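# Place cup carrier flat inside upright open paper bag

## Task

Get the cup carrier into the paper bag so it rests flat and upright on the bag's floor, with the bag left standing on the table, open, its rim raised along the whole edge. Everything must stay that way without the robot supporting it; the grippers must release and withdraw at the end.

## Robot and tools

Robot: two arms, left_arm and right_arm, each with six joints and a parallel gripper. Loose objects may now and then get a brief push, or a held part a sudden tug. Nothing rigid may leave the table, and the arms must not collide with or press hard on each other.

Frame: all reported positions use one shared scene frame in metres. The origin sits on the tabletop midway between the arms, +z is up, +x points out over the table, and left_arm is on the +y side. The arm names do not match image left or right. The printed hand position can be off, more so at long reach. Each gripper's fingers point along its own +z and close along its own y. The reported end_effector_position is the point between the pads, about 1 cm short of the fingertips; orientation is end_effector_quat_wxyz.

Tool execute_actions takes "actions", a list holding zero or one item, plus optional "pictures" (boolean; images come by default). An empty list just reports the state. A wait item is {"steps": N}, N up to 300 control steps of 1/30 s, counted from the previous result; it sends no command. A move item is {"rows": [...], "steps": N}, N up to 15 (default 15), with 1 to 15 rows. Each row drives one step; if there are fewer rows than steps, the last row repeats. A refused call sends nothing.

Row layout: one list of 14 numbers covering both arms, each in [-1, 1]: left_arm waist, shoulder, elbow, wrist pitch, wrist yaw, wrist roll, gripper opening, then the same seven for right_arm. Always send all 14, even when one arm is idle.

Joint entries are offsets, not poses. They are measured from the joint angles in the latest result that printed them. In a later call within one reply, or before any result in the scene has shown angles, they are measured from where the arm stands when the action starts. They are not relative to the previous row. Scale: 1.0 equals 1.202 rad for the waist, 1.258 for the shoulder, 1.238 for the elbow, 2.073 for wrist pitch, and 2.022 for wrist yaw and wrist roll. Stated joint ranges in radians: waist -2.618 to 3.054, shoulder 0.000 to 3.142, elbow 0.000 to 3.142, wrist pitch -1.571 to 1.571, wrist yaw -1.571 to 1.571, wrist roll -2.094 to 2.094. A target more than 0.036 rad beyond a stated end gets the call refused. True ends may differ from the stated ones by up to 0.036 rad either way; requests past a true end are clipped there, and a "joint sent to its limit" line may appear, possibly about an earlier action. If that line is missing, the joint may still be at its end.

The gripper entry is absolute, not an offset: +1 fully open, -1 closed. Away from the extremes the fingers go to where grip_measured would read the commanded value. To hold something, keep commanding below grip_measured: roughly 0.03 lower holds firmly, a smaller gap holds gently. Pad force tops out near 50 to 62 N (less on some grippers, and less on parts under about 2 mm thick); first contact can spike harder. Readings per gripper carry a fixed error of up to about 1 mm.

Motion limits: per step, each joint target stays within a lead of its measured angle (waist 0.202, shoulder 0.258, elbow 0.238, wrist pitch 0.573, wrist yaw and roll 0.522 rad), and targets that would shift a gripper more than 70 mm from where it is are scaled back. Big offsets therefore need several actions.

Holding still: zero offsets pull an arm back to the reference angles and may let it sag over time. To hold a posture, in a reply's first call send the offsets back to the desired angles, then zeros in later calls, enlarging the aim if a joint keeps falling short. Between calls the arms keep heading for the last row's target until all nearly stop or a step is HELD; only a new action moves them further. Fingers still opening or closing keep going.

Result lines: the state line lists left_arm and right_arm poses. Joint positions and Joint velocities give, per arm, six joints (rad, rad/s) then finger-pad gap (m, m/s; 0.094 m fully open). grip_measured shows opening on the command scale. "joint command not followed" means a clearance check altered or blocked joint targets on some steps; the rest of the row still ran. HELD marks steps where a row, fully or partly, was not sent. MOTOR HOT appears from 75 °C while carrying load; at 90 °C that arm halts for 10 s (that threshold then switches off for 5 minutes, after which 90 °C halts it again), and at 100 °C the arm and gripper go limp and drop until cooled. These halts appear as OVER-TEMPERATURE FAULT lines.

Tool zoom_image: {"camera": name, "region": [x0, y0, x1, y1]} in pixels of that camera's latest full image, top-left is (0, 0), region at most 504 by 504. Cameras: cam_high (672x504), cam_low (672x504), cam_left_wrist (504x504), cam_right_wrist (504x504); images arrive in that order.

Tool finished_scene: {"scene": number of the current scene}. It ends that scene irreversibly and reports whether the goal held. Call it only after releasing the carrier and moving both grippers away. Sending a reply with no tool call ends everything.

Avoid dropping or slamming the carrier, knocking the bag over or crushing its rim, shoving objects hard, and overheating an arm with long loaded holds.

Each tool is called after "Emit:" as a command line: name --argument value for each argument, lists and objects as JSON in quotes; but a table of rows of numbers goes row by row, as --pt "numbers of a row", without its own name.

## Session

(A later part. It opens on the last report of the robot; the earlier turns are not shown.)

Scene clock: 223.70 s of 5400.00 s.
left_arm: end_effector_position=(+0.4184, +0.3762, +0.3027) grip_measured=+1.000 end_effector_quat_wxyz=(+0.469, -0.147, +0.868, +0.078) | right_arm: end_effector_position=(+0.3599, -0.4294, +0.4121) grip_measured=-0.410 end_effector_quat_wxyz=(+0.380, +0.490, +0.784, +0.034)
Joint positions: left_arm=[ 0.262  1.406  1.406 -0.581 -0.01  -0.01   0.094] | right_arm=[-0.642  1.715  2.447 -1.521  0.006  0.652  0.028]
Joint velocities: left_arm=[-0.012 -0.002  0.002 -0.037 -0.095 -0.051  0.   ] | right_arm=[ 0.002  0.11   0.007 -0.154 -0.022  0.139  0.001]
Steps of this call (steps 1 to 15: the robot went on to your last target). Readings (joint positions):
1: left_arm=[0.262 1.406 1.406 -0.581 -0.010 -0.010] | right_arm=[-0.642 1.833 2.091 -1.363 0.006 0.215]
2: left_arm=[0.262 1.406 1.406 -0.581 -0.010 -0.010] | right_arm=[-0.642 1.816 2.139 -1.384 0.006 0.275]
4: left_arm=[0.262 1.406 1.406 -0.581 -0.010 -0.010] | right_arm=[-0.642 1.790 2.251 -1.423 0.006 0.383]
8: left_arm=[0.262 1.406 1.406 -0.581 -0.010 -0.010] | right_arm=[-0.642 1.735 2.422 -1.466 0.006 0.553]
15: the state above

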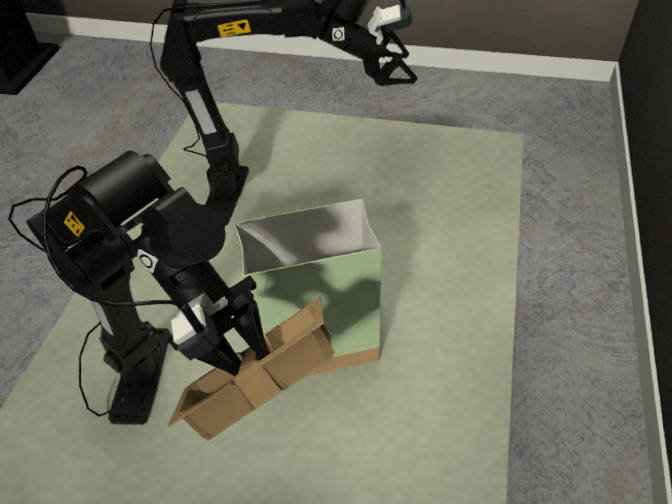

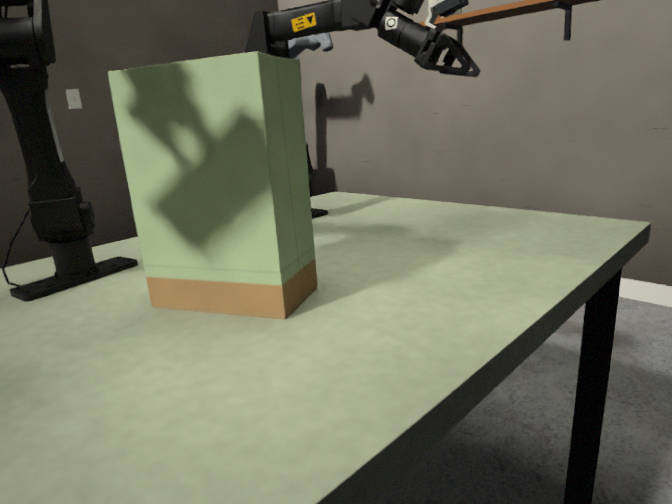

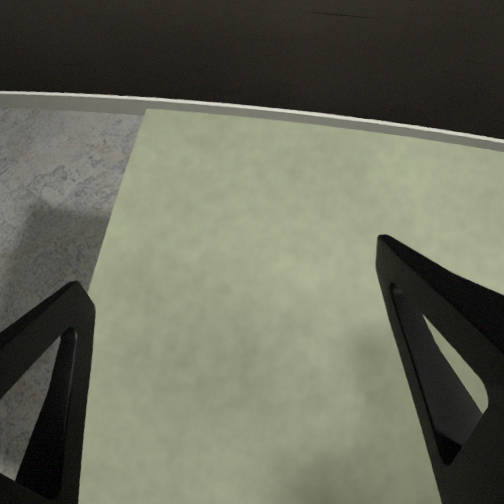

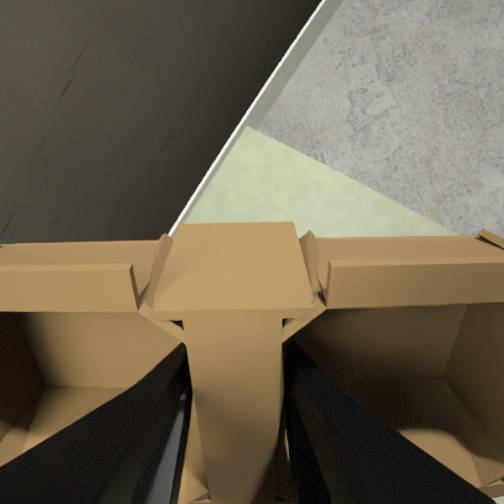

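Emit:
execute_actions --actions '[{"rows":[[0,0,0,0,0,0,1,0,-0.03,0.15,-0.015,0,0.484,-0.47]]}]' --pictures false

Emit:
execute_actions --actions '[{"rows":[[0,0,0,0,0,0,1,0.1,0,0,0,0,0.04,-0.47],[0,0,0,0,0,0,1,0.15,0,0,0,0,0.04,-0.47],[0,0,0,0,0,0,1,0.2,0,0,0,0,0.04,-0.47],[0,0,0,0,0,0,1,0.25,0,0,0,0,0.04,-0.47],[0,0,0,0,0,0,1,0.3,0,0,0,0,0.04,-0.47],[0,0,0,0,0,0,1,0.35,0,0,0,0,0.04,-0.47],[0,0,0,0,0,0,1,0.4,0,0,0,0,0.04,-0.47],[0,0,0,0,0,0,1,0.45,0,0,0,0,0.04,-0.47],[0,0,0,0,0,0,1,0.5,0,0,0,0,0.04,-0.47]]}]'

Scene clock: 231.40 s of 5400.00 s.
left_arm: end_effector_position=(+0.4184, +0.3762, +0.3027) grip_measured=+1.000 end_effector_quat_wxyz=(+0.469, -0.147, +0.868, +0.078) | right_arm: end_effector_position=(+0.3334, -0.4161, +0.4748) grip_measured=-0.409 end_effector_quat_wxyz=(+0.397, +0.754, +0.463, +0.244)
Joint positions: left_arm=[ 0.262  1.406  1.406 -0.581 -0.01  -0.01   0.094] | right_arm=[-0.642  1.672  2.621 -1.55   0.005  1.576  0.028]
Joint velocities: left_arm=[ 0.027  0.002  0.002  0.007 -0.022 -0.007  0.   ] | right_arm=[-0.017  0.002  0.007 -0.051 -0.037  0.3    0.   ]
Steps of this call (steps 1 to 30: the robot went on to your last target; steps 31 to 90: nothing new was sent; then 4.20 s passed at rest; steps 91 to 105: all 15 steps of this action). Readings (joint positions):
91: left_arm=[0.262 1.406 1.406 -0.581 -0.010 -0.010] | right_arm=[-0.642 1.728 2.475 -1.549 0.005 0.758]
92: left_arm=[0.262 1.406 1.406 -0.581 -0.010 -0.010] | right_arm=[-0.642 1.735 2.513 -1.553 0.005 0.859]
94: left_arm=[0.262 1.406 1.406 -0.581 -0.010 -0.010] | right_arm=[-0.642 1.724 2.572 -1.551 0.005 1.057]
98: left_arm=[0.262 1.406 1.406 -0.581 -0.010 -0.010] | right_arm=[-0.642 1.677 2.616 -1.550 0.005 1.385]
105: the state above

Scene clock: 231.90 s of 5400.00 s.
left_arm: end_effector_position=(+0.4184, +0.3762, +0.3027) grip_measured=+1.000 end_effector_quat_wxyz=(+0.469, -0.147, +0.868, +0.078) | right_arm: end_effector_position=(+0.3661, -0.2126, +0.4748) grip_measured=-0.409 end_effector_quat_wxyz=(+0.290, +0.605, +0.645, +0.365)
Joint positions: left_arm=[ 0.262  1.406  1.406 -0.581 -0.01  -0.01   0.094] | right_arm=[-0.042  1.672  2.621 -1.55  -0.007  1.648  0.028]
Joint velocities: left_arm=[ 0.002  0.007  0.002 -0.051  0.081 -0.037  0.   ] | right_arm=[-0.002 -0.007 -0.007  0.007 -0.081 -0.037  0.   ]
Steps of this call (steps 1 to 15: all 15 steps of this action). Readings (joint positions):
1: left_arm=[0.262 1.406 1.406 -0.581 -0.010 -0.010] | right_arm=[-0.625 1.672 2.621 -1.550 0.015 1.590]
2: left_arm=[0.262 1.406 1.406 -0.581 -0.010 -0.010] | right_arm=[-0.584 1.672 2.621 -1.550 0.022 1.603]
4: left_arm=[0.262 1.406 1.406 -0.581 -0.010 -0.010] | right_arm=[-0.460 1.672 2.621 -1.550 0.021 1.620]
8: left_arm=[0.262 1.406 1.406 -0.581 -0.010 -0.010] | right_arm=[-0.205 1.672 2.621 -1.550 0.012 1.638]
15: the state above

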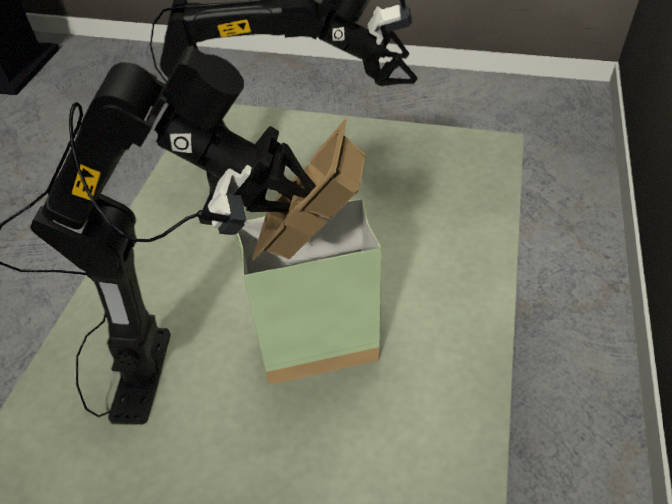

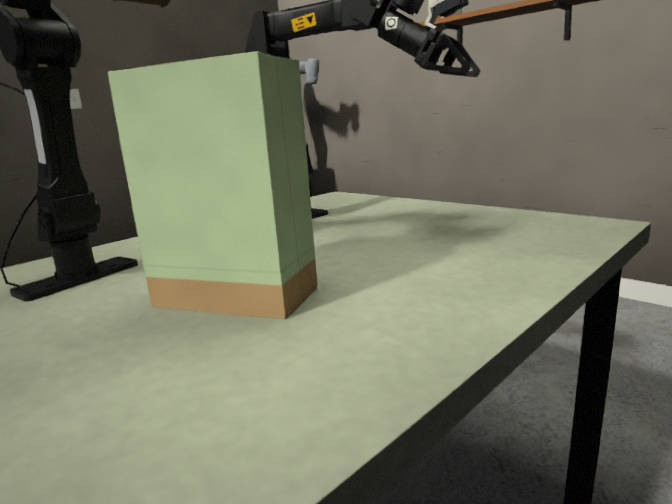

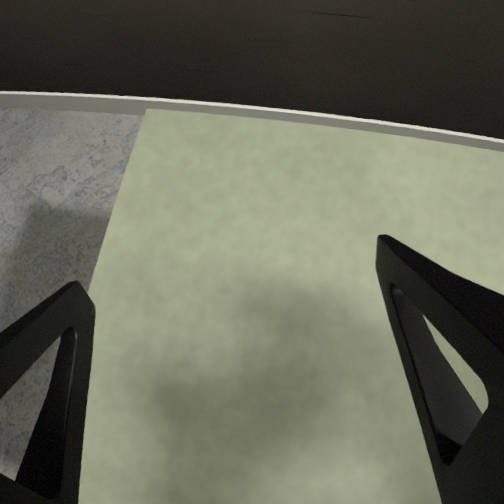

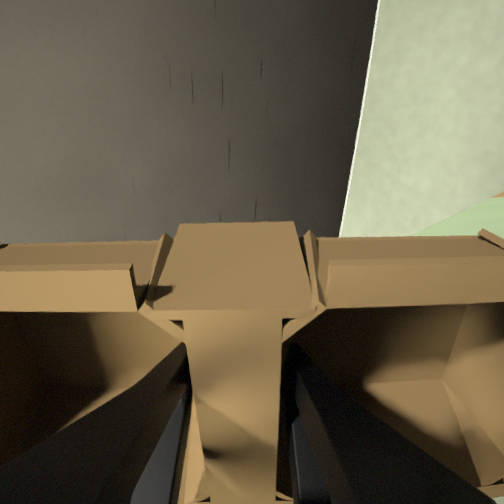

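Emit:
execute_actions --actions '[{"rows":[[0,0,0,0,0,0,1,0.1,0,0,0,0,0,-0.47],[0,0,0,0,0,0,1,0.15,0,0,0,0,0,-0.47],[0,0,0,0,0,0,1,0.2,0,0,0,0,0,-0.47],[0,0,0,0,0,0,1,0.25,0,0,0,0,0,-0.47],[0,0,0,0,0,0,1,0.3,0.02,0,0,0,0,-0.47],[0,0,0,0,0,0,1,0.32,0.04,0,0,0,0,-0.47]]}]'

Scene clock: 242.60 s of 5400.00 s.
left_arm: end_effector_position=(+0.4184, +0.3762, +0.3027) grip_measured=+1.000 end_effector_quat_wxyz=(+0.469, -0.147, +0.868, +0.078) | right_arm: end_effector_position=(+0.3373, -0.0780, +0.4578) grip_measured=-0.409 end_effector_quat_wxyz=(+0.200, +0.477, +0.759, +0.396)
Joint positions: left_arm=[ 0.262  1.406  1.406 -0.581 -0.01  -0.01   0.094] | right_arm=[ 0.341  1.723  2.621 -1.55  -0.017  1.651  0.028]
Joint velocities: left_arm=[-0.002  0.002  0.017  0.022 -0.037  0.037  0.   ] | right_arm=[-0.012  0.002 -0.017  0.066 -0.007 -0.022  0.001]
Steps of this call (steps 1 to 15: the robot went on to your last target; steps 16 to 90: nothing new was sent; then 7.20 s passed at rest; steps 91 to 105: all 15 steps of this action). Readings (joint positions):
91: left_arm=[0.262 1.406 1.406 -0.581 -0.010 -0.010] | right_arm=[-0.025 1.672 2.621 -1.550 0.003 1.651]
92: left_arm=[0.262 1.406 1.406 -0.581 -0.010 -0.010] | right_arm=[0.016 1.672 2.621 -1.550 0.010 1.651]
94: left_arm=[0.262 1.406 1.406 -0.581 -0.010 -0.010] | right_arm=[0.140 1.672 2.621 -1.550 0.010 1.651]
98: left_arm=[0.262 1.406 1.406 -0.581 -0.010 -0.010] | right_arm=[0.331 1.693 2.621 -1.550 -0.015 1.651]
105: the state above

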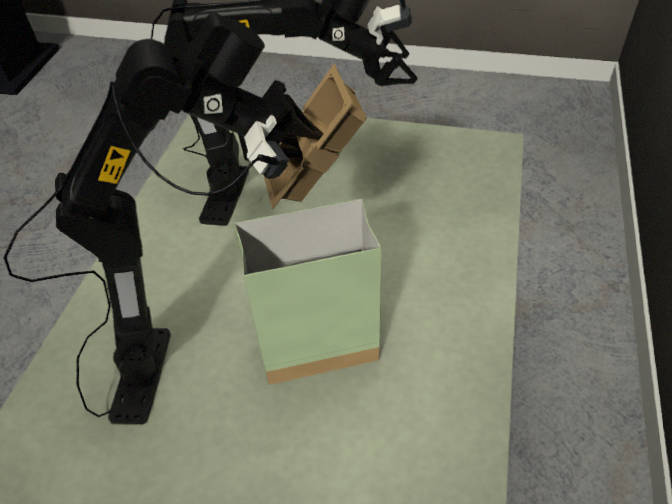

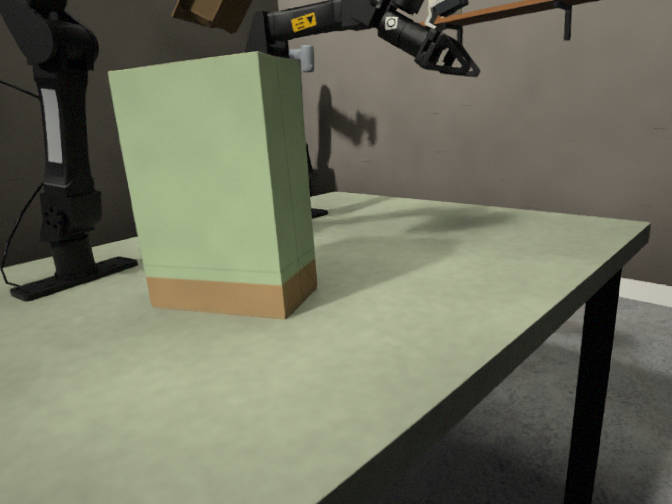

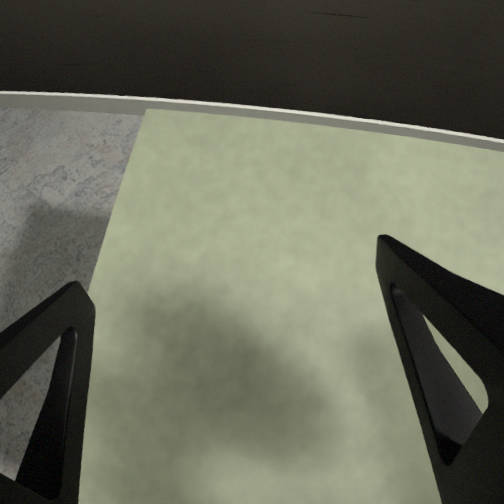

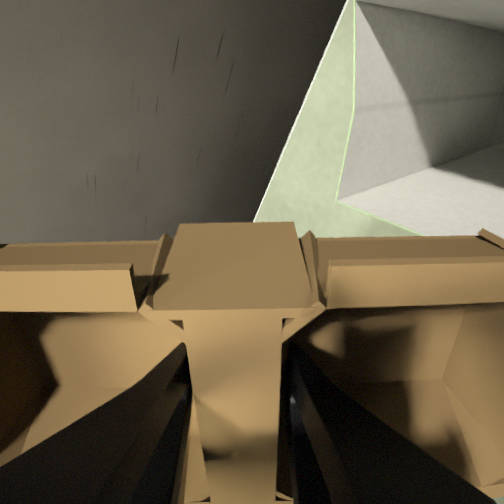

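Emit:
execute_actions --actions '[{"rows":[[0,0,0,0,0,0,1,-0.05,-0.03,0,0,0,-0.01,-0.47],[0,0,0,0,0,0,1,-0.1,-0.06,0,0,0,-0.02,-0.47],[0,0,0,0,0,0,1,-0.125,-0.066,-0.03,0,0,-0.03,-0.47],[0,0,0,0,0,0,1,-0.125,-0.066,-0.06,0,0,-0.04,-0.47],[0,0,0,0,0,0,1,-0.125,-0.066,-0.09,0,0,-0.05,-0.47],[0,0,0,0,0,0,1,-0.125,-0.066,-0.12,0,0,-0.06,-0.47],[0,0,0,0,0,0,1,-0.125,-0.066,-0.15,0,0,-0.06,-0.47],[0,0,0,0,0,0,1,-0.125,-0.066,-0.18,0,0,-0.06,-0.47],[0,0,0,0,0,0,1,-0.125,-0.066,-0.21,0,0,-0.06,-0.47]]}]' --pictures false

Emit:
execute_actions --actions '[{"steps":12}]'

Scene clock: 288.03 s of 5400.00 s.
left_arm: end_effector_position=(+0.4184, +0.3762, +0.3027) grip_measured=+1.000 end_effector_quat_wxyz=(+0.469, -0.147, +0.868, +0.078) | right_arm: end_effector_position=(+0.3520, -0.1300, +0.4044) grip_measured=-0.409 end_effector_quat_wxyz=(+0.201, +0.515, +0.777, +0.300)
Joint positions: left_arm=[ 0.262  1.406  1.406 -0.581 -0.01  -0.01   0.094] | right_arm=[ 0.193  1.649  2.366 -1.549 -0.015  1.55   0.028]
Joint velocities: left_arm=[ 0.002  0.007  0.012  0.066 -0.037  0.022  0.   ] | right_arm=[-0.017  0.027 -0.042  0.022  0.007 -0.066  0.   ]
Steps of this call (steps 1 to 15: the robot went on to your last target; steps 16 to 90: nothing new was sent; then 41.93 s passed at rest; steps 91 to 105: all 15 steps of this action). Readings (joint positions):
91: left_arm=[0.262 1.406 1.406 -0.581 -0.010 -0.010] | right_arm=[0.334 1.722 2.621 -1.550 -0.020 1.650]
92: left_arm=[0.262 1.406 1.406 -0.581 -0.010 -0.010] | right_arm=[0.313 1.717 2.621 -1.550 -0.027 1.646]
94: left_arm=[0.262 1.406 1.406 -0.581 -0.010 -0.010] | right_arm=[0.240 1.694 2.596 -1.547 -0.027 1.628]
98: left_arm=[0.262 1.406 1.406 -0.581 -0.010 -0.010] | right_arm=[0.193 1.637 2.488 -1.546 -0.014 1.580]
105: the state above

Scene clock: 288.43 s of 5400.00 s.
left_arm: end_effector_position=(+0.4184, +0.3762, +0.3027) grip_measured=+1.000 end_effector_quat_wxyz=(+0.469, -0.147, +0.868, +0.078) | right_arm: end_effector_position=(+0.3521, -0.1300, +0.4040) grip_measured=-0.409 end_effector_quat_wxyz=(+0.202, +0.513, +0.779, +0.299)
Joint positions: left_arm=[ 0.262  1.406  1.406 -0.581 -0.01  -0.01   0.094] | right_arm=[ 0.193  1.65   2.366 -1.549 -0.015  1.543  0.028]
Joint velocities: left_arm=[-0.002 -0.002 -0.007  0.022  0.051  0.007  0.   ] | right_arm=[-0.007 -0.002  0.002  0.007 -0.022 -0.022 -0.   ]
Steps of this call (steps 1 to 12: the robot went on to your last target). Readings (joint positions):
1: left_arm=[0.262 1.406 1.406 -0.581 -0.010 -0.010] | right_arm=[0.193 1.650 2.366 -1.549 -0.015 1.548]
2: left_arm=[0.262 1.406 1.406 -0.581 -0.010 -0.010] | right_arm=[0.193 1.650 2.366 -1.549 -0.015 1.547]
4: left_arm=[0.262 1.406 1.406 -0.581 -0.010 -0.010] | right_arm=[0.193 1.650 2.366 -1.549 -0.015 1.545]
8: left_arm=[0.262 1.406 1.406 -0.581 -0.010 -0.010] | right_arm=[0.193 1.650 2.366 -1.549 -0.015 1.543]
12: the state above

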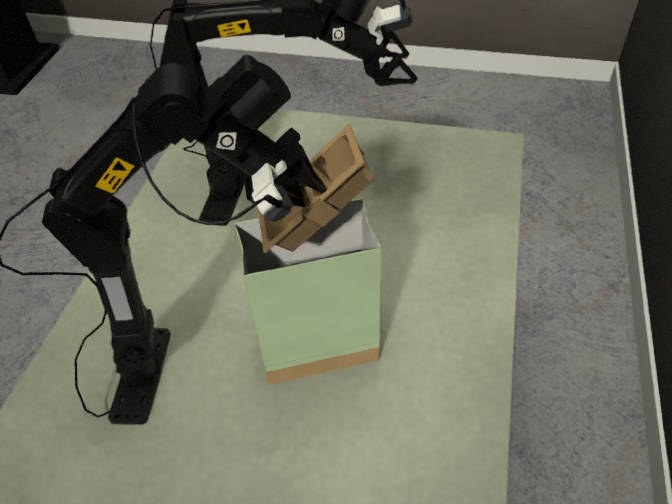

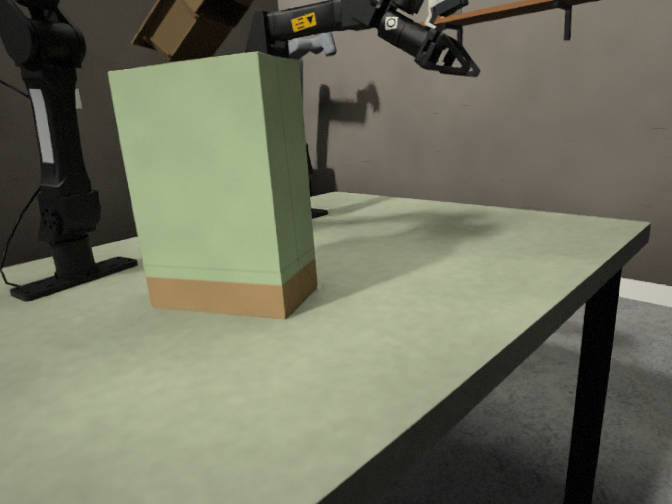

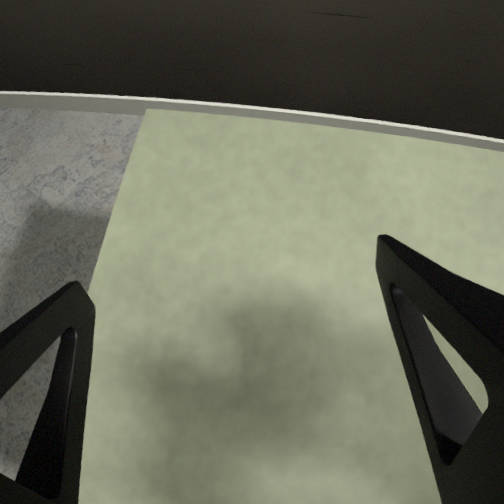

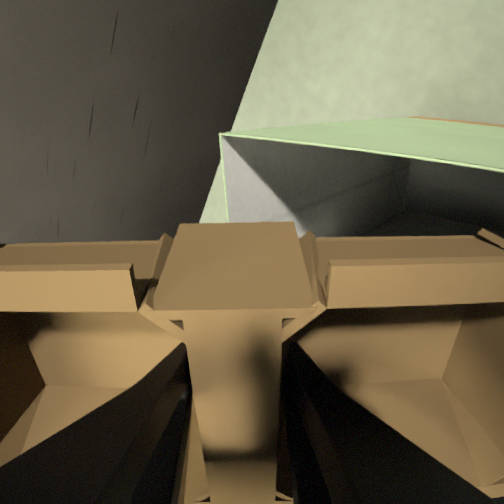

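Emit:
execute_actions --actions '[{"rows":[[0,0,0,0,0,0,1,0.01,-0.01,-0.03,0,0,0,-0.47],[0,0,0,0,0,0,1,0.01,-0.02,-0.06,0,0,0,-0.47],[0,0,0,0,0,0,1,0.01,-0.03,-0.09,0,0,0,-0.47],[0,0,0,0,0,0,1,0.01,-0.035,-0.12,0,0,0,-0.47],[0,0,0,0,0,0,1,0.01,-0.035,-0.15,0,0,0,-0.47],[0,0,0,0,0,0,1,0.01,-0.035,-0.18,0,0,0,-0.47],[0,0,0,0,0,0,1,0.01,-0.035,-0.21,0,0,0,-0.47],[0,0,0,0,0,0,1,0.01,-0.035,-0.245,0,0,0,-0.47]]}]' --pictures false

Emit:
execute_actions --actions '[{"steps":12}]'

Scene clock: 310.20 s of 5400.00 s.
left_arm: end_effector_position=(+0.4184, +0.3762, +0.3027) grip_measured=+1.000 end_effector_quat_wxyz=(+0.469, -0.147, +0.868, +0.078) | right_arm: end_effector_position=(+0.3405, -0.1345, +0.3188) grip_measured=-0.409 end_effector_quat_wxyz=(+0.127, +0.535, +0.813, +0.193)
Joint positions: left_arm=[ 0.262  1.406  1.406 -0.581 -0.01  -0.01   0.094] | right_arm=[ 0.193  1.622  2.062 -1.546 -0.015  1.542  0.028]
Joint velocities: left_arm=[-0.022 -0.012 -0.002 -0.066  0.007  0.066  0.   ] | right_arm=[ 0.007 -0.027 -0.002 -0.051  0.051 -0.007  0.001]
Steps of this call (steps 1 to 15: the robot went on to your last target; steps 16 to 90: nothing new was sent; then 18.27 s passed at rest; steps 91 to 105: all 15 steps of this action). Readings (joint positions):
91: left_arm=[0.262 1.406 1.406 -0.581 -0.010 -0.010] | right_arm=[0.193 1.650 2.363 -1.548 -0.015 1.542]
92: left_arm=[0.262 1.406 1.406 -0.581 -0.010 -0.010] | right_arm=[0.193 1.646 2.350 -1.545 -0.015 1.542]
94: left_arm=[0.262 1.406 1.406 -0.581 -0.010 -0.010] | right_arm=[0.193 1.631 2.295 -1.543 -0.015 1.542]
98: left_arm=[0.262 1.406 1.406 -0.581 -0.010 -0.010] | right_arm=[0.193 1.616 2.152 -1.543 -0.015 1.542]
105: the state above

Scene clock: 310.60 s of 5400.00 s.
left_arm: end_effector_position=(+0.4184, +0.3762, +0.3027) grip_measured=+1.000 end_effector_quat_wxyz=(+0.469, -0.147, +0.868, +0.078) | right_arm: end_effector_position=(+0.3405, -0.1345, +0.3188) grip_measured=-0.409 end_effector_quat_wxyz=(+0.127, +0.535, +0.813, +0.193)
Joint positions: left_arm=[ 0.262  1.406  1.406 -0.581 -0.01  -0.01   0.094] | right_arm=[ 0.193  1.622  2.062 -1.546 -0.015  1.542  0.028]
Joint velocities: left_arm=[ 0.007 -0.007 -0.002 -0.007 -0.037 -0.007  0.   ] | right_arm=[-0.012 -0.007 -0.002  0.037  0.007 -0.037 -0.   ]
Steps of this call (steps 1 to 12: the robot went on to your last target). Readings (joint positions):
1: left_arm=[0.262 1.406 1.406 -0.581 -0.010 -0.010] | right_arm=[0.193 1.622 2.062 -1.546 -0.015 1.542]
2: left_arm=[0.262 1.406 1.406 -0.581 -0.010 -0.010] | right_arm=[0.193 1.622 2.062 -1.546 -0.015 1.542]
4: left_arm=[0.262 1.406 1.406 -0.581 -0.010 -0.010] | right_arm=[0.193 1.622 2.062 -1.546 -0.015 1.542]
8: left_arm=[0.262 1.406 1.406 -0.581 -0.010 -0.010] | right_arm=[0.193 1.622 2.062 -1.546 -0.015 1.542]
12: the state above

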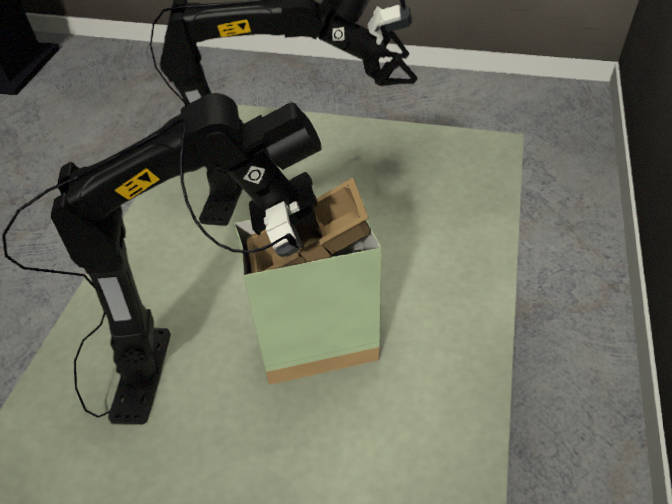

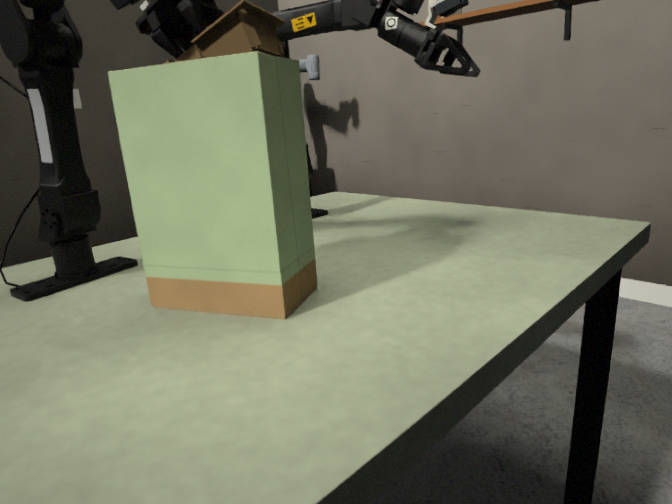

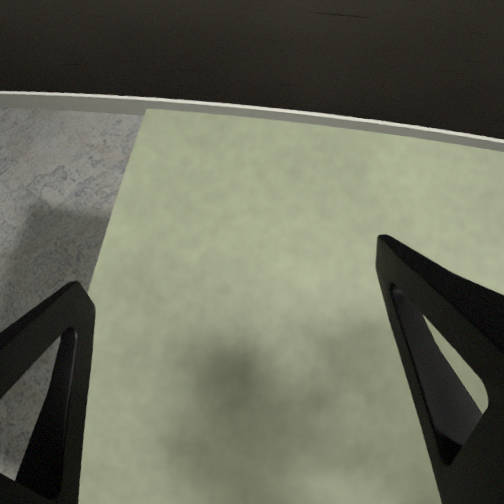

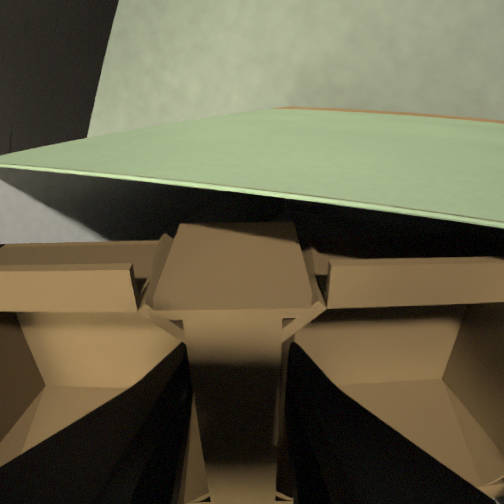

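Emit:
execute_actions --actions '[{"rows":[[0,0,0,0,0,0,1,0.03,0,-0.01,0,0,0.03,-0.47],[0,0,0,0,0,0,1,0.035,0,-0.02,0,0,0.03,-0.47],[0,0,0,0,0,0,1,0.035,0,-0.04,0,0,0.03,-0.47],[0,0,0,0,0,0,1,0.035,0.008,-0.06,0,0,0.03,-0.47],[0,0,0,0,0,0,1,0.035,0.016,-0.08,0,0,0.03,-0.47],[0,0,0,0,0,0,1,0.035,0.024,-0.1,0,0,0.03,-0.47],[0,0,0,0,0,0,1,0.035,0.032,-0.12,0,0,0.03,-0.47],[0,0,0,0,0,0,1,0.035,0.04,-0.14,0,0,0.03,-0.47],[0,0,0,0,0,0,1,0.035,0.05,-0.163,0,0,0.03,-0.47]]}]' --pictures false

Emit:
execute_actions --actions '[{"steps":12}]'

Scene clock: 320.73 s of 5400.00 s.
left_arm: end_effector_position=(+0.4184, +0.3762, +0.3027) grip_measured=+1.000 end_effector_quat_wxyz=(+0.469, -0.147, +0.868, +0.078) | right_arm: end_effector_position=(+0.3285, -0.1272, +0.2350) grip_measured=-0.409 end_effector_quat_wxyz=(+0.045, +0.555, +0.826, +0.083)
Joint positions: left_arm=[ 0.262  1.406  1.406 -0.581 -0.01  -0.01   0.094] | right_arm=[ 0.227  1.7    1.861 -1.543 -0.014  1.592  0.028]
Joint velocities: left_arm=[-0.007  0.002  0.012 -0.066  0.081 -0.037  0.   ] | right_arm=[-0.022  0.027 -0.007 -0.051  0.051 -0.022 -0.   ]
Steps of this call (steps 1 to 15: the robot went on to your last target; steps 16 to 90: nothing new was sent; then 6.63 s passed at rest; steps 91 to 105: all 15 steps of this action). Readings (joint positions):
91: left_arm=[0.262 1.406 1.406 -0.581 -0.010 -0.010] | right_arm=[0.197 1.622 2.062 -1.546 -0.014 1.550]
92: left_arm=[0.262 1.406 1.406 -0.581 -0.010 -0.010] | right_arm=[0.203 1.622 2.062 -1.546 -0.014 1.559]
94: left_arm=[0.262 1.406 1.406 -0.581 -0.010 -0.010] | right_arm=[0.220 1.622 2.046 -1.544 -0.014 1.572]
98: left_arm=[0.262 1.406 1.406 -0.581 -0.010 -0.010] | right_arm=[0.227 1.633 1.953 -1.543 -0.014 1.586]
105: the state above

Scene clock: 321.13 s of 5400.00 s.
left_arm: end_effector_position=(+0.4184, +0.3762, +0.3027) grip_measured=+1.000 end_effector_quat_wxyz=(+0.469, -0.147, +0.868, +0.078) | right_arm: end_effector_position=(+0.3285, -0.1272, +0.2348) grip_measured=-0.409 end_effector_quat_wxyz=(+0.045, +0.556, +0.826, +0.083)
Joint positions: left_arm=[ 0.262  1.406  1.406 -0.581 -0.01  -0.01   0.094] | right_arm=[ 0.227  1.7    1.861 -1.543 -0.014  1.594  0.028]
Joint velocities: left_arm=[ 0.007  0.007  0.007  0.007  0.095 -0.007  0.   ] | right_arm=[-0.017 -0.007 -0.022  0.022  0.022  0.007 -0.001]
Steps of this call (steps 1 to 12: the robot went on to your last target). Readings (joint positions):
1: left_arm=[0.262 1.406 1.406 -0.581 -0.010 -0.010] | right_arm=[0.227 1.700 1.861 -1.543 -0.014 1.593]
2: left_arm=[0.262 1.406 1.406 -0.581 -0.010 -0.010] | right_arm=[0.227 1.700 1.861 -1.543 -0.014 1.593]
4: left_arm=[0.262 1.406 1.406 -0.581 -0.010 -0.010] | right_arm=[0.227 1.700 1.861 -1.543 -0.014 1.593]
8: left_arm=[0.262 1.406 1.406 -0.581 -0.010 -0.010] | right_arm=[0.227 1.700 1.861 -1.543 -0.014 1.594]
12: the state above

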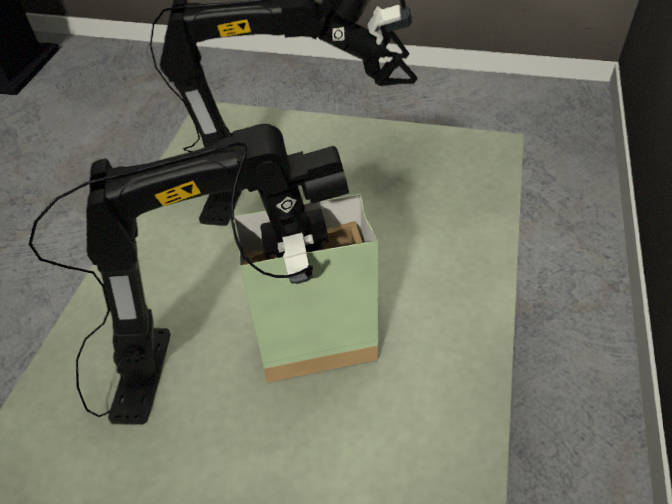

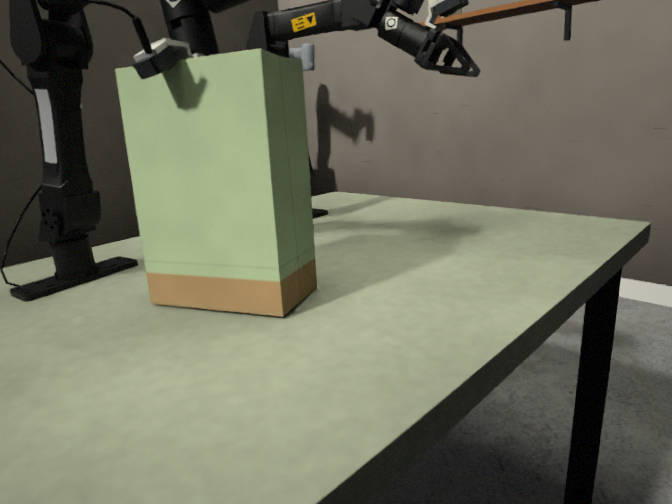

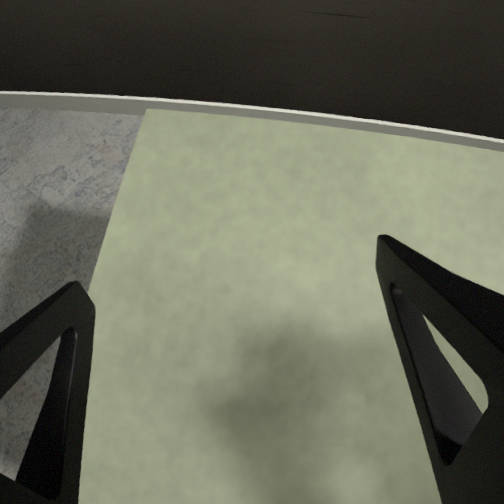

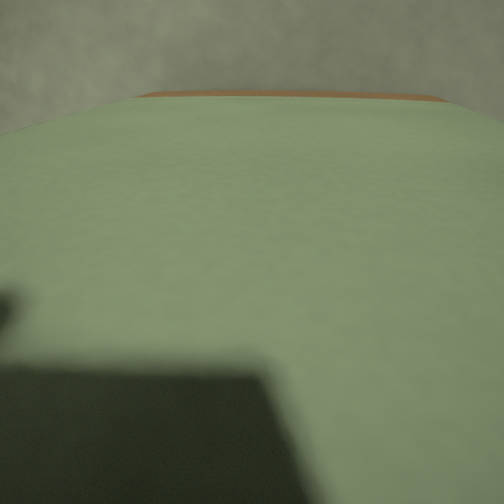

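Emit:
execute_actions --actions '[{"rows":[[0,0,0,0,0,0,1,0,-0.03,0.03,0,0,0,-0.47],[0,0,0,0,0,0,1,0,-0.05,0.06,0,0,0,-0.47],[0,0,0,0,0,0,1,0,-0.07,0.08,0,0,0,-0.47],[0,0,0,0,0,0,1,0,-0.07,0.09,0,0,0,-0.47],[0,0,0,0,0,0,1,0,-0.07,0.09,0,0,0,-0.47],[0,0,0,0,0,0,1,0,-0.07,0.09,0,0,0,-0.47],[0,0,0,0,0,0,1,0.025,-0.07,0.09,0,0.03,0.015,-0.47],[0,0,0,0,0,0,1,0.05,-0.07,0.09,0,0.06,0.03,-0.47],[0,0,0,0,0,0,1,0.075,-0.07,0.09,0,0.09,0.045,-0.47],[0,0,0,0,0,0,1,0.1,-0.07,0.09,0,0.12,0.06,-0.47],[0,0,0,0,0,0,1,0.125,-0.07,0.09,0,0.15,0.075,-0.47],[0,0,0,0,0,0,1,0.15,-0.07,0.09,0,0.18,0.09,-0.47]]}]' --pictures false

Emit:
execute_actions --actions '[{"steps":12}]'

Scene clock: 348.13 s of 5400.00 s.
left_arm: end_effector_position=(+0.4184, +0.3762, +0.3027) grip_measured=+1.000 end_effector_quat_wxyz=(+0.469, -0.147, +0.868, +0.078) | right_arm: end_effector_position=(+0.3222, -0.1142, +0.2938) grip_measured=-0.409 end_effector_quat_wxyz=(+0.180, +0.544, +0.811, +0.120)
Joint positions: left_arm=[ 0.262  1.406  1.406 -0.581 -0.01  -0.01   0.094] | right_arm=[ 0.403  1.614  1.955 -1.542  0.235  1.721  0.028]
Joint velocities: left_arm=[-0.007 -0.017 -0.012 -0.066 -0.037  0.022  0.   ] | right_arm=[ 0.193 -0.002  0.007  0.022  0.549  0.286 -0.   ]
Steps of this call (steps 1 to 15: the robot went on to your last target; steps 16 to 90: nothing new was sent; then 23.50 s passed at rest; steps 91 to 105: all 15 steps of this action). Readings (joint positions):
91: left_arm=[0.262 1.406 1.406 -0.581 -0.010 -0.010] | right_arm=[0.227 1.699 1.861 -1.543 -0.014 1.594]
92: left_arm=[0.262 1.406 1.406 -0.581 -0.010 -0.010] | right_arm=[0.227 1.696 1.866 -1.544 -0.014 1.594]
94: left_arm=[0.262 1.406 1.406 -0.581 -0.010 -0.010] | right_arm=[0.227 1.684 1.895 -1.544 -0.014 1.594]
98: left_arm=[0.262 1.406 1.406 -0.581 -0.010 -0.010] | right_arm=[0.239 1.631 1.946 -1.542 0.013 1.606]
105: the state above

Scene clock: 348.53 s of 5400.00 s.
left_arm: end_effector_position=(+0.4184, +0.3762, +0.3027) grip_measured=+1.000 end_effector_quat_wxyz=(+0.469, -0.147, +0.868, +0.078) | right_arm: end_effector_position=(+0.3289, -0.1269, +0.2979) grip_measured=-0.409 end_effector_quat_wxyz=(+0.217, +0.564, +0.790, +0.106)
Joint positions: left_arm=[ 0.262  1.406  1.406 -0.581 -0.01  -0.01   0.094] | right_arm=[ 0.406  1.614  1.955 -1.542  0.325  1.765  0.028]
Joint velocities: left_arm=[ 0.007  0.007  0.002 -0.007 -0.007  0.022  0.   ] | right_arm=[ 0.012 -0.002  0.017 -0.007 -0.066  0.051 -0.001]
Steps of this call (steps 1 to 12: the robot went on to your last target). Readings (joint positions):
1: left_arm=[0.262 1.406 1.406 -0.581 -0.010 -0.010] | right_arm=[0.406 1.614 1.955 -1.542 0.253 1.731]
2: left_arm=[0.262 1.406 1.406 -0.581 -0.010 -0.010] | right_arm=[0.406 1.614 1.955 -1.542 0.268 1.738]
4: left_arm=[0.262 1.406 1.406 -0.581 -0.010 -0.010] | right_arm=[0.406 1.614 1.955 -1.542 0.292 1.749]
8: left_arm=[0.262 1.406 1.406 -0.581 -0.010 -0.010] | right_arm=[0.406 1.614 1.955 -1.542 0.316 1.760]
12: the state above

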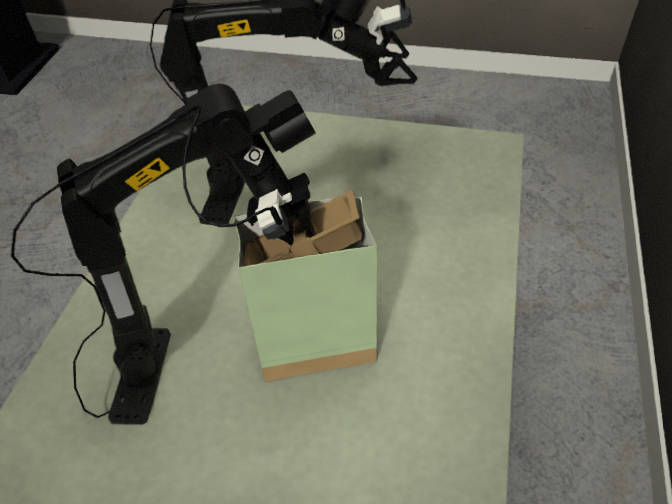

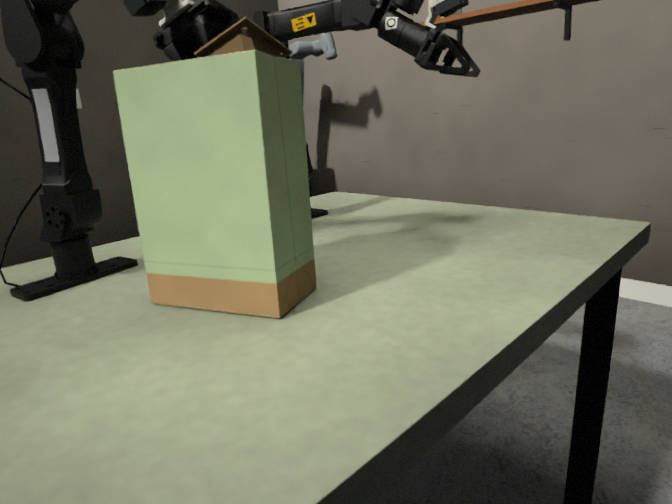

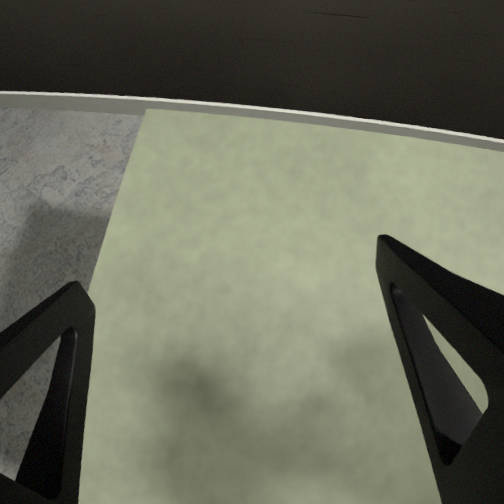

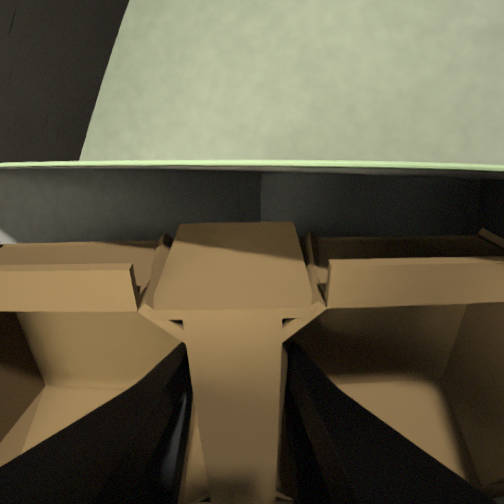

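Emit:
execute_actions --actions '[{"rows":[[0,0,0,0,0,0,1,0.02,0,-0.01,0,0,0.01,-0.47],[0,0,0,0,0,0,1,0.035,0.005,-0.02,0,0,0.02,-0.47],[0,0,0,0,0,0,1,0.035,0.01,-0.03,0,0,0.02,-0.47],[0,0,0,0,0,0,1,0.035,0.02,-0.04,0,0,0.02,-0.47],[0,0,0,0,0,0,1,0.035,0.03,-0.05,0,0,0.02,-0.47],[0,0,0,0,0,0,1,0.035,0.04,-0.06,0,0,0.02,-0.47],[0,0,0,0,0,0,1,0.035,0.05,-0.07,0,0,0.02,-0.47],[0,0,0,0,0,0,1,0.035,0.06,-0.08,0,0,0.02,-0.47]]}]' --pictures false

Emit:
execute_actions --actions '[{"steps":12}]'

Scene clock: 357.10 s of 5400.00 s.
left_arm: end_effector_position=(+0.4184, +0.3762, +0.3027) grip_measured=+1.000 end_effector_quat_wxyz=(+0.469, -0.147, +0.868, +0.078) | right_arm: end_effector_position=(+0.3258, -0.1146, +0.2436) grip_measured=-0.409 end_effector_quat_wxyz=(+0.181, +0.558, +0.809, +0.031)
Joint positions: left_arm=[ 0.262  1.406  1.406 -0.581 -0.01  -0.01   0.094] | right_arm=[ 0.44   1.699  1.859 -1.541  0.32   1.797  0.028]
Joint velocities: left_arm=[-0.002  0.002  0.027 -0.037  0.007 -0.037  0.   ] | right_arm=[-0.007 -0.027  0.022  0.037  0.022  0.022 -0.001]
Steps of this call (steps 1 to 30: the robot went on to your last target; steps 31 to 90: nothing new was sent; then 5.07 s passed at rest; steps 91 to 105: all 15 steps of this action). Readings (joint positions):
91: left_arm=[0.262 1.406 1.406 -0.581 -0.010 -0.010] | right_arm=[0.408 1.614 1.955 -1.542 0.330 1.770]
92: left_arm=[0.262 1.406 1.406 -0.581 -0.010 -0.010] | right_arm=[0.413 1.614 1.955 -1.542 0.330 1.775]
94: left_arm=[0.262 1.406 1.406 -0.581 -0.010 -0.010] | right_arm=[0.430 1.614 1.946 -1.541 0.329 1.783]
98: left_arm=[0.262 1.406 1.406 -0.581 -0.010 -0.010] | right_arm=[0.440 1.640 1.902 -1.541 0.325 1.792]
105: the state above

Scene clock: 357.50 s of 5400.00 s.
left_arm: end_effector_position=(+0.4184, +0.3762, +0.3027) grip_measured=+1.000 end_effector_quat_wxyz=(+0.469, -0.147, +0.868, +0.078) | right_arm: end_effector_position=(+0.3258, -0.1146, +0.2436) grip_measured=-0.409 end_effector_quat_wxyz=(+0.181, +0.558, +0.809, +0.031)
Joint positions: left_arm=[ 0.262  1.406  1.406 -0.581 -0.01  -0.01   0.094] | right_arm=[ 0.44   1.699  1.859 -1.541  0.32   1.798  0.028]
Joint velocities: left_arm=[-0.012  0.002  0.002  0.022  0.007 -0.007  0.   ] | right_arm=[-0.017 -0.012  0.022  0.051  0.022 -0.007 -0.001]
Steps of this call (steps 1 to 12: the robot went on to your last target). Readings (joint positions):
1: left_arm=[0.262 1.406 1.406 -0.581 -0.010 -0.010] | right_arm=[0.440 1.699 1.859 -1.541 0.320 1.797]
2: left_arm=[0.262 1.406 1.406 -0.581 -0.010 -0.010] | right_arm=[0.440 1.699 1.859 -1.541 0.320 1.797]
4: left_arm=[0.262 1.406 1.406 -0.581 -0.010 -0.010] | right_arm=[0.440 1.699 1.859 -1.541 0.320 1.797]
8: left_arm=[0.262 1.406 1.406 -0.581 -0.010 -0.010] | right_arm=[0.440 1.699 1.859 -1.541 0.320 1.798]
12: the state above

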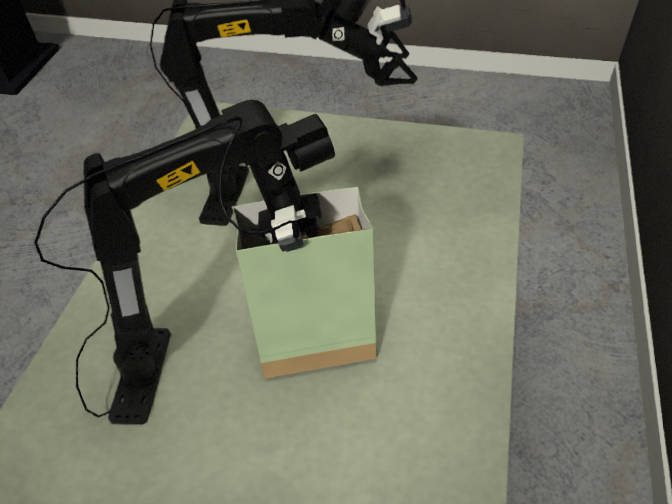

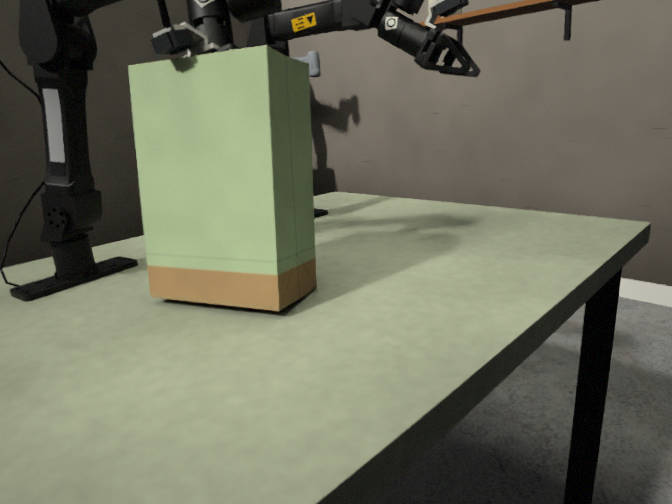

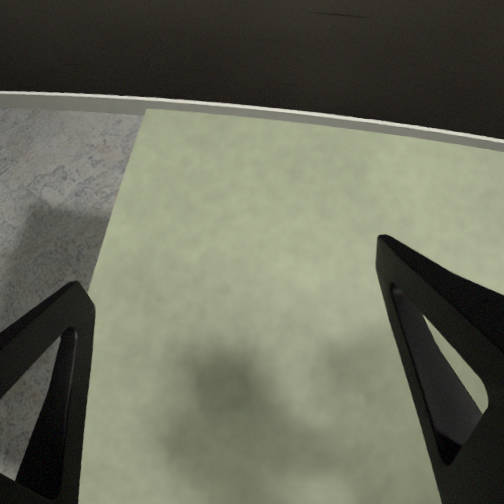

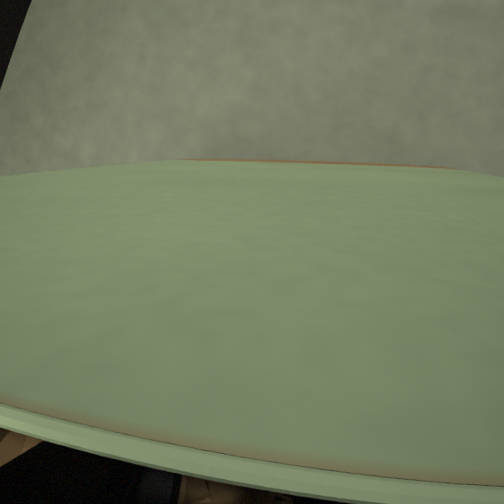

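Emit:
execute_actions --actions '[{"rows":[[0,0,0,0,0,0,1,-0.025,0,0,0,-0.03,-0.015,-0.47],[0,0,0,0,0,0,1,-0.045,0,0,0,-0.06,-0.03,-0.47],[0,0,0,0,0,0,1,-0.065,0,0,0,-0.08,-0.045,-0.47],[0,0,0,0,0,0,1,-0.085,0,0,0,-0.1,-0.06,-0.47],[0,0,0,0,0,0,1,-0.105,0,0,0,-0.12,-0.07,-0.47],[0,0,0,0,0,0,1,-0.125,0,0,0,-0.14,-0.08,-0.47],[0,0,0,0,0,0,1,-0.145,0,0,0,-0.155,-0.09,-0.47],[0,0,0,0,0,0,1,-0.16,0,0,0,-0.168,-0.097,-0.47]]}]' --pictures false

Emit:
execute_actions --actions '[{"steps":15}]'

Scene clock: 371.70 s of 5400.00 s.
left_arm: end_effector_position=(+0.4184, +0.3762, +0.3027) grip_measured=+1.000 end_effector_quat_wxyz=(+0.469, -0.147, +0.868, +0.078) | right_arm: end_effector_position=(+0.3278, -0.1256, +0.2347) grip_measured=-0.409 end_effector_quat_wxyz=(+0.055, +0.563, +0.821, +0.077)
Joint positions: left_arm=[ 0.262  1.406  1.406 -0.581 -0.01  -0.01   0.094] | right_arm=[ 0.247  1.699  1.859 -1.541  0.014  1.627  0.028]
Joint velocities: left_arm=[-0.012 -0.012 -0.022  0.037 -0.007  0.022  0.   ] | right_arm=[-0.002  0.002 -0.002  0.037 -0.242 -0.125  0.001]
Steps of this call (steps 1 to 15: the robot went on to your last target; steps 16 to 90: nothing new was sent; then 10.70 s passed at rest; steps 91 to 105: all 15 steps of this action). Readings (joint positions):
91: left_arm=[0.262 1.406 1.406 -0.581 -0.010 -0.010] | right_arm=[0.438 1.699 1.859 -1.541 0.311 1.795]
92: left_arm=[0.262 1.406 1.406 -0.581 -0.010 -0.010] | right_arm=[0.430 1.699 1.859 -1.541 0.289 1.787]
94: left_arm=[0.262 1.406 1.406 -0.581 -0.010 -0.010] | right_arm=[0.396 1.699 1.859 -1.541 0.232 1.758]
98: left_arm=[0.262 1.406 1.406 -0.581 -0.010 -0.010] | right_arm=[0.293 1.699 1.859 -1.541 0.110 1.686]
105: the state above

Scene clock: 372.20 s of 5400.00 s.
left_arm: end_effector_position=(+0.4184, +0.3762, +0.3027) grip_measured=+1.000 end_effector_quat_wxyz=(+0.469, -0.147, +0.868, +0.078) | right_arm: end_effector_position=(+0.3258, -0.1212, +0.2347) grip_measured=-0.409 end_effector_quat_wxyz=(+0.044, +0.556, +0.826, +0.084)
Joint positions: left_arm=[ 0.262  1.406  1.406 -0.581 -0.01  -0.01   0.094] | right_arm=[ 0.247  1.699  1.859 -1.541 -0.013  1.612  0.028]
Joint velocities: left_arm=[-0.027  0.002  0.012  0.051 -0.037  0.007  0.   ] | right_arm=[-0.012  0.002  0.002  0.037 -0.051 -0.037  0.   ]
Steps of this call (steps 1 to 15: the robot went on to your last target). Readings (joint positions):
1: left_arm=[0.262 1.406 1.406 -0.581 -0.010 -0.010] | right_arm=[0.247 1.699 1.859 -1.541 0.008 1.624]
2: left_arm=[0.262 1.406 1.406 -0.581 -0.010 -0.010] | right_arm=[0.247 1.699 1.859 -1.541 0.003 1.622]
4: left_arm=[0.262 1.406 1.406 -0.581 -0.010 -0.010] | right_arm=[0.247 1.699 1.859 -1.541 -0.003 1.618]
8: left_arm=[0.262 1.406 1.406 -0.581 -0.010 -0.010] | right_arm=[0.247 1.699 1.859 -1.541 -0.010 1.615]
15: the state above

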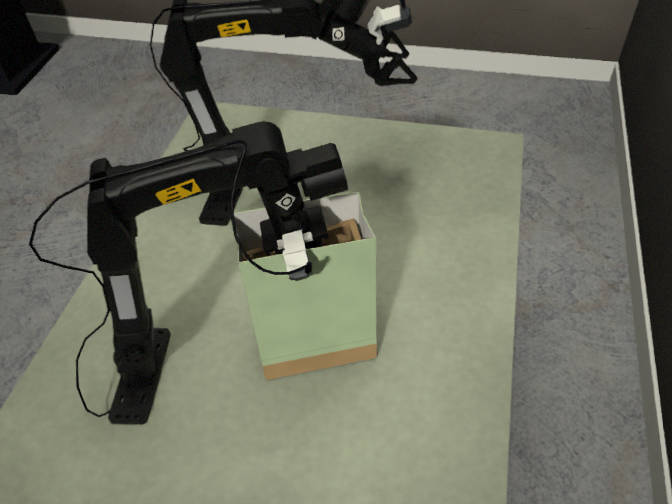

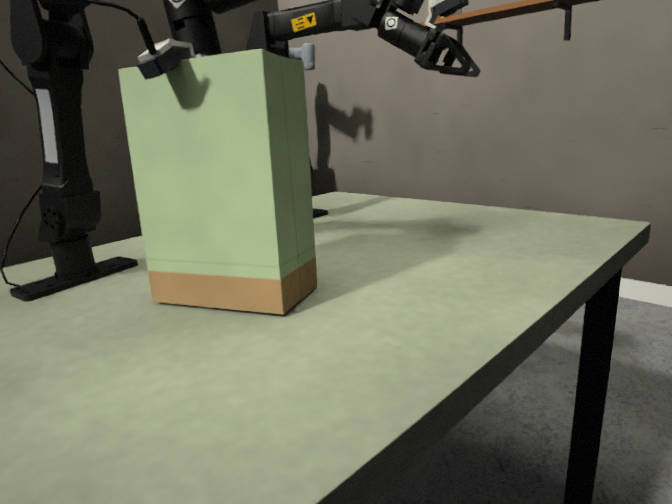

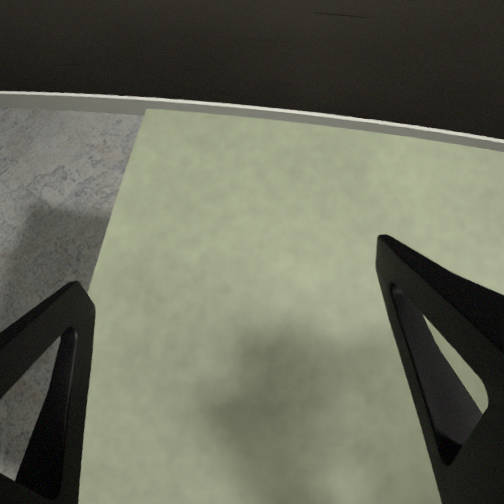

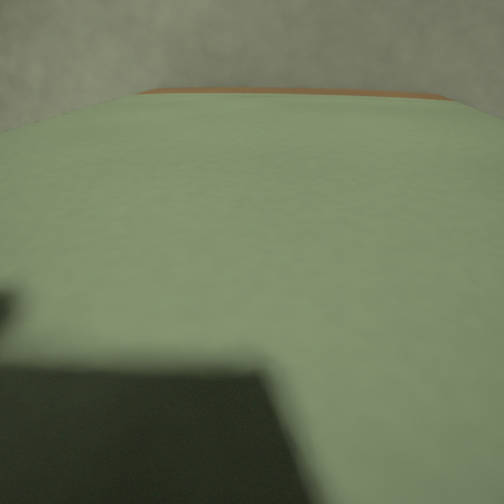

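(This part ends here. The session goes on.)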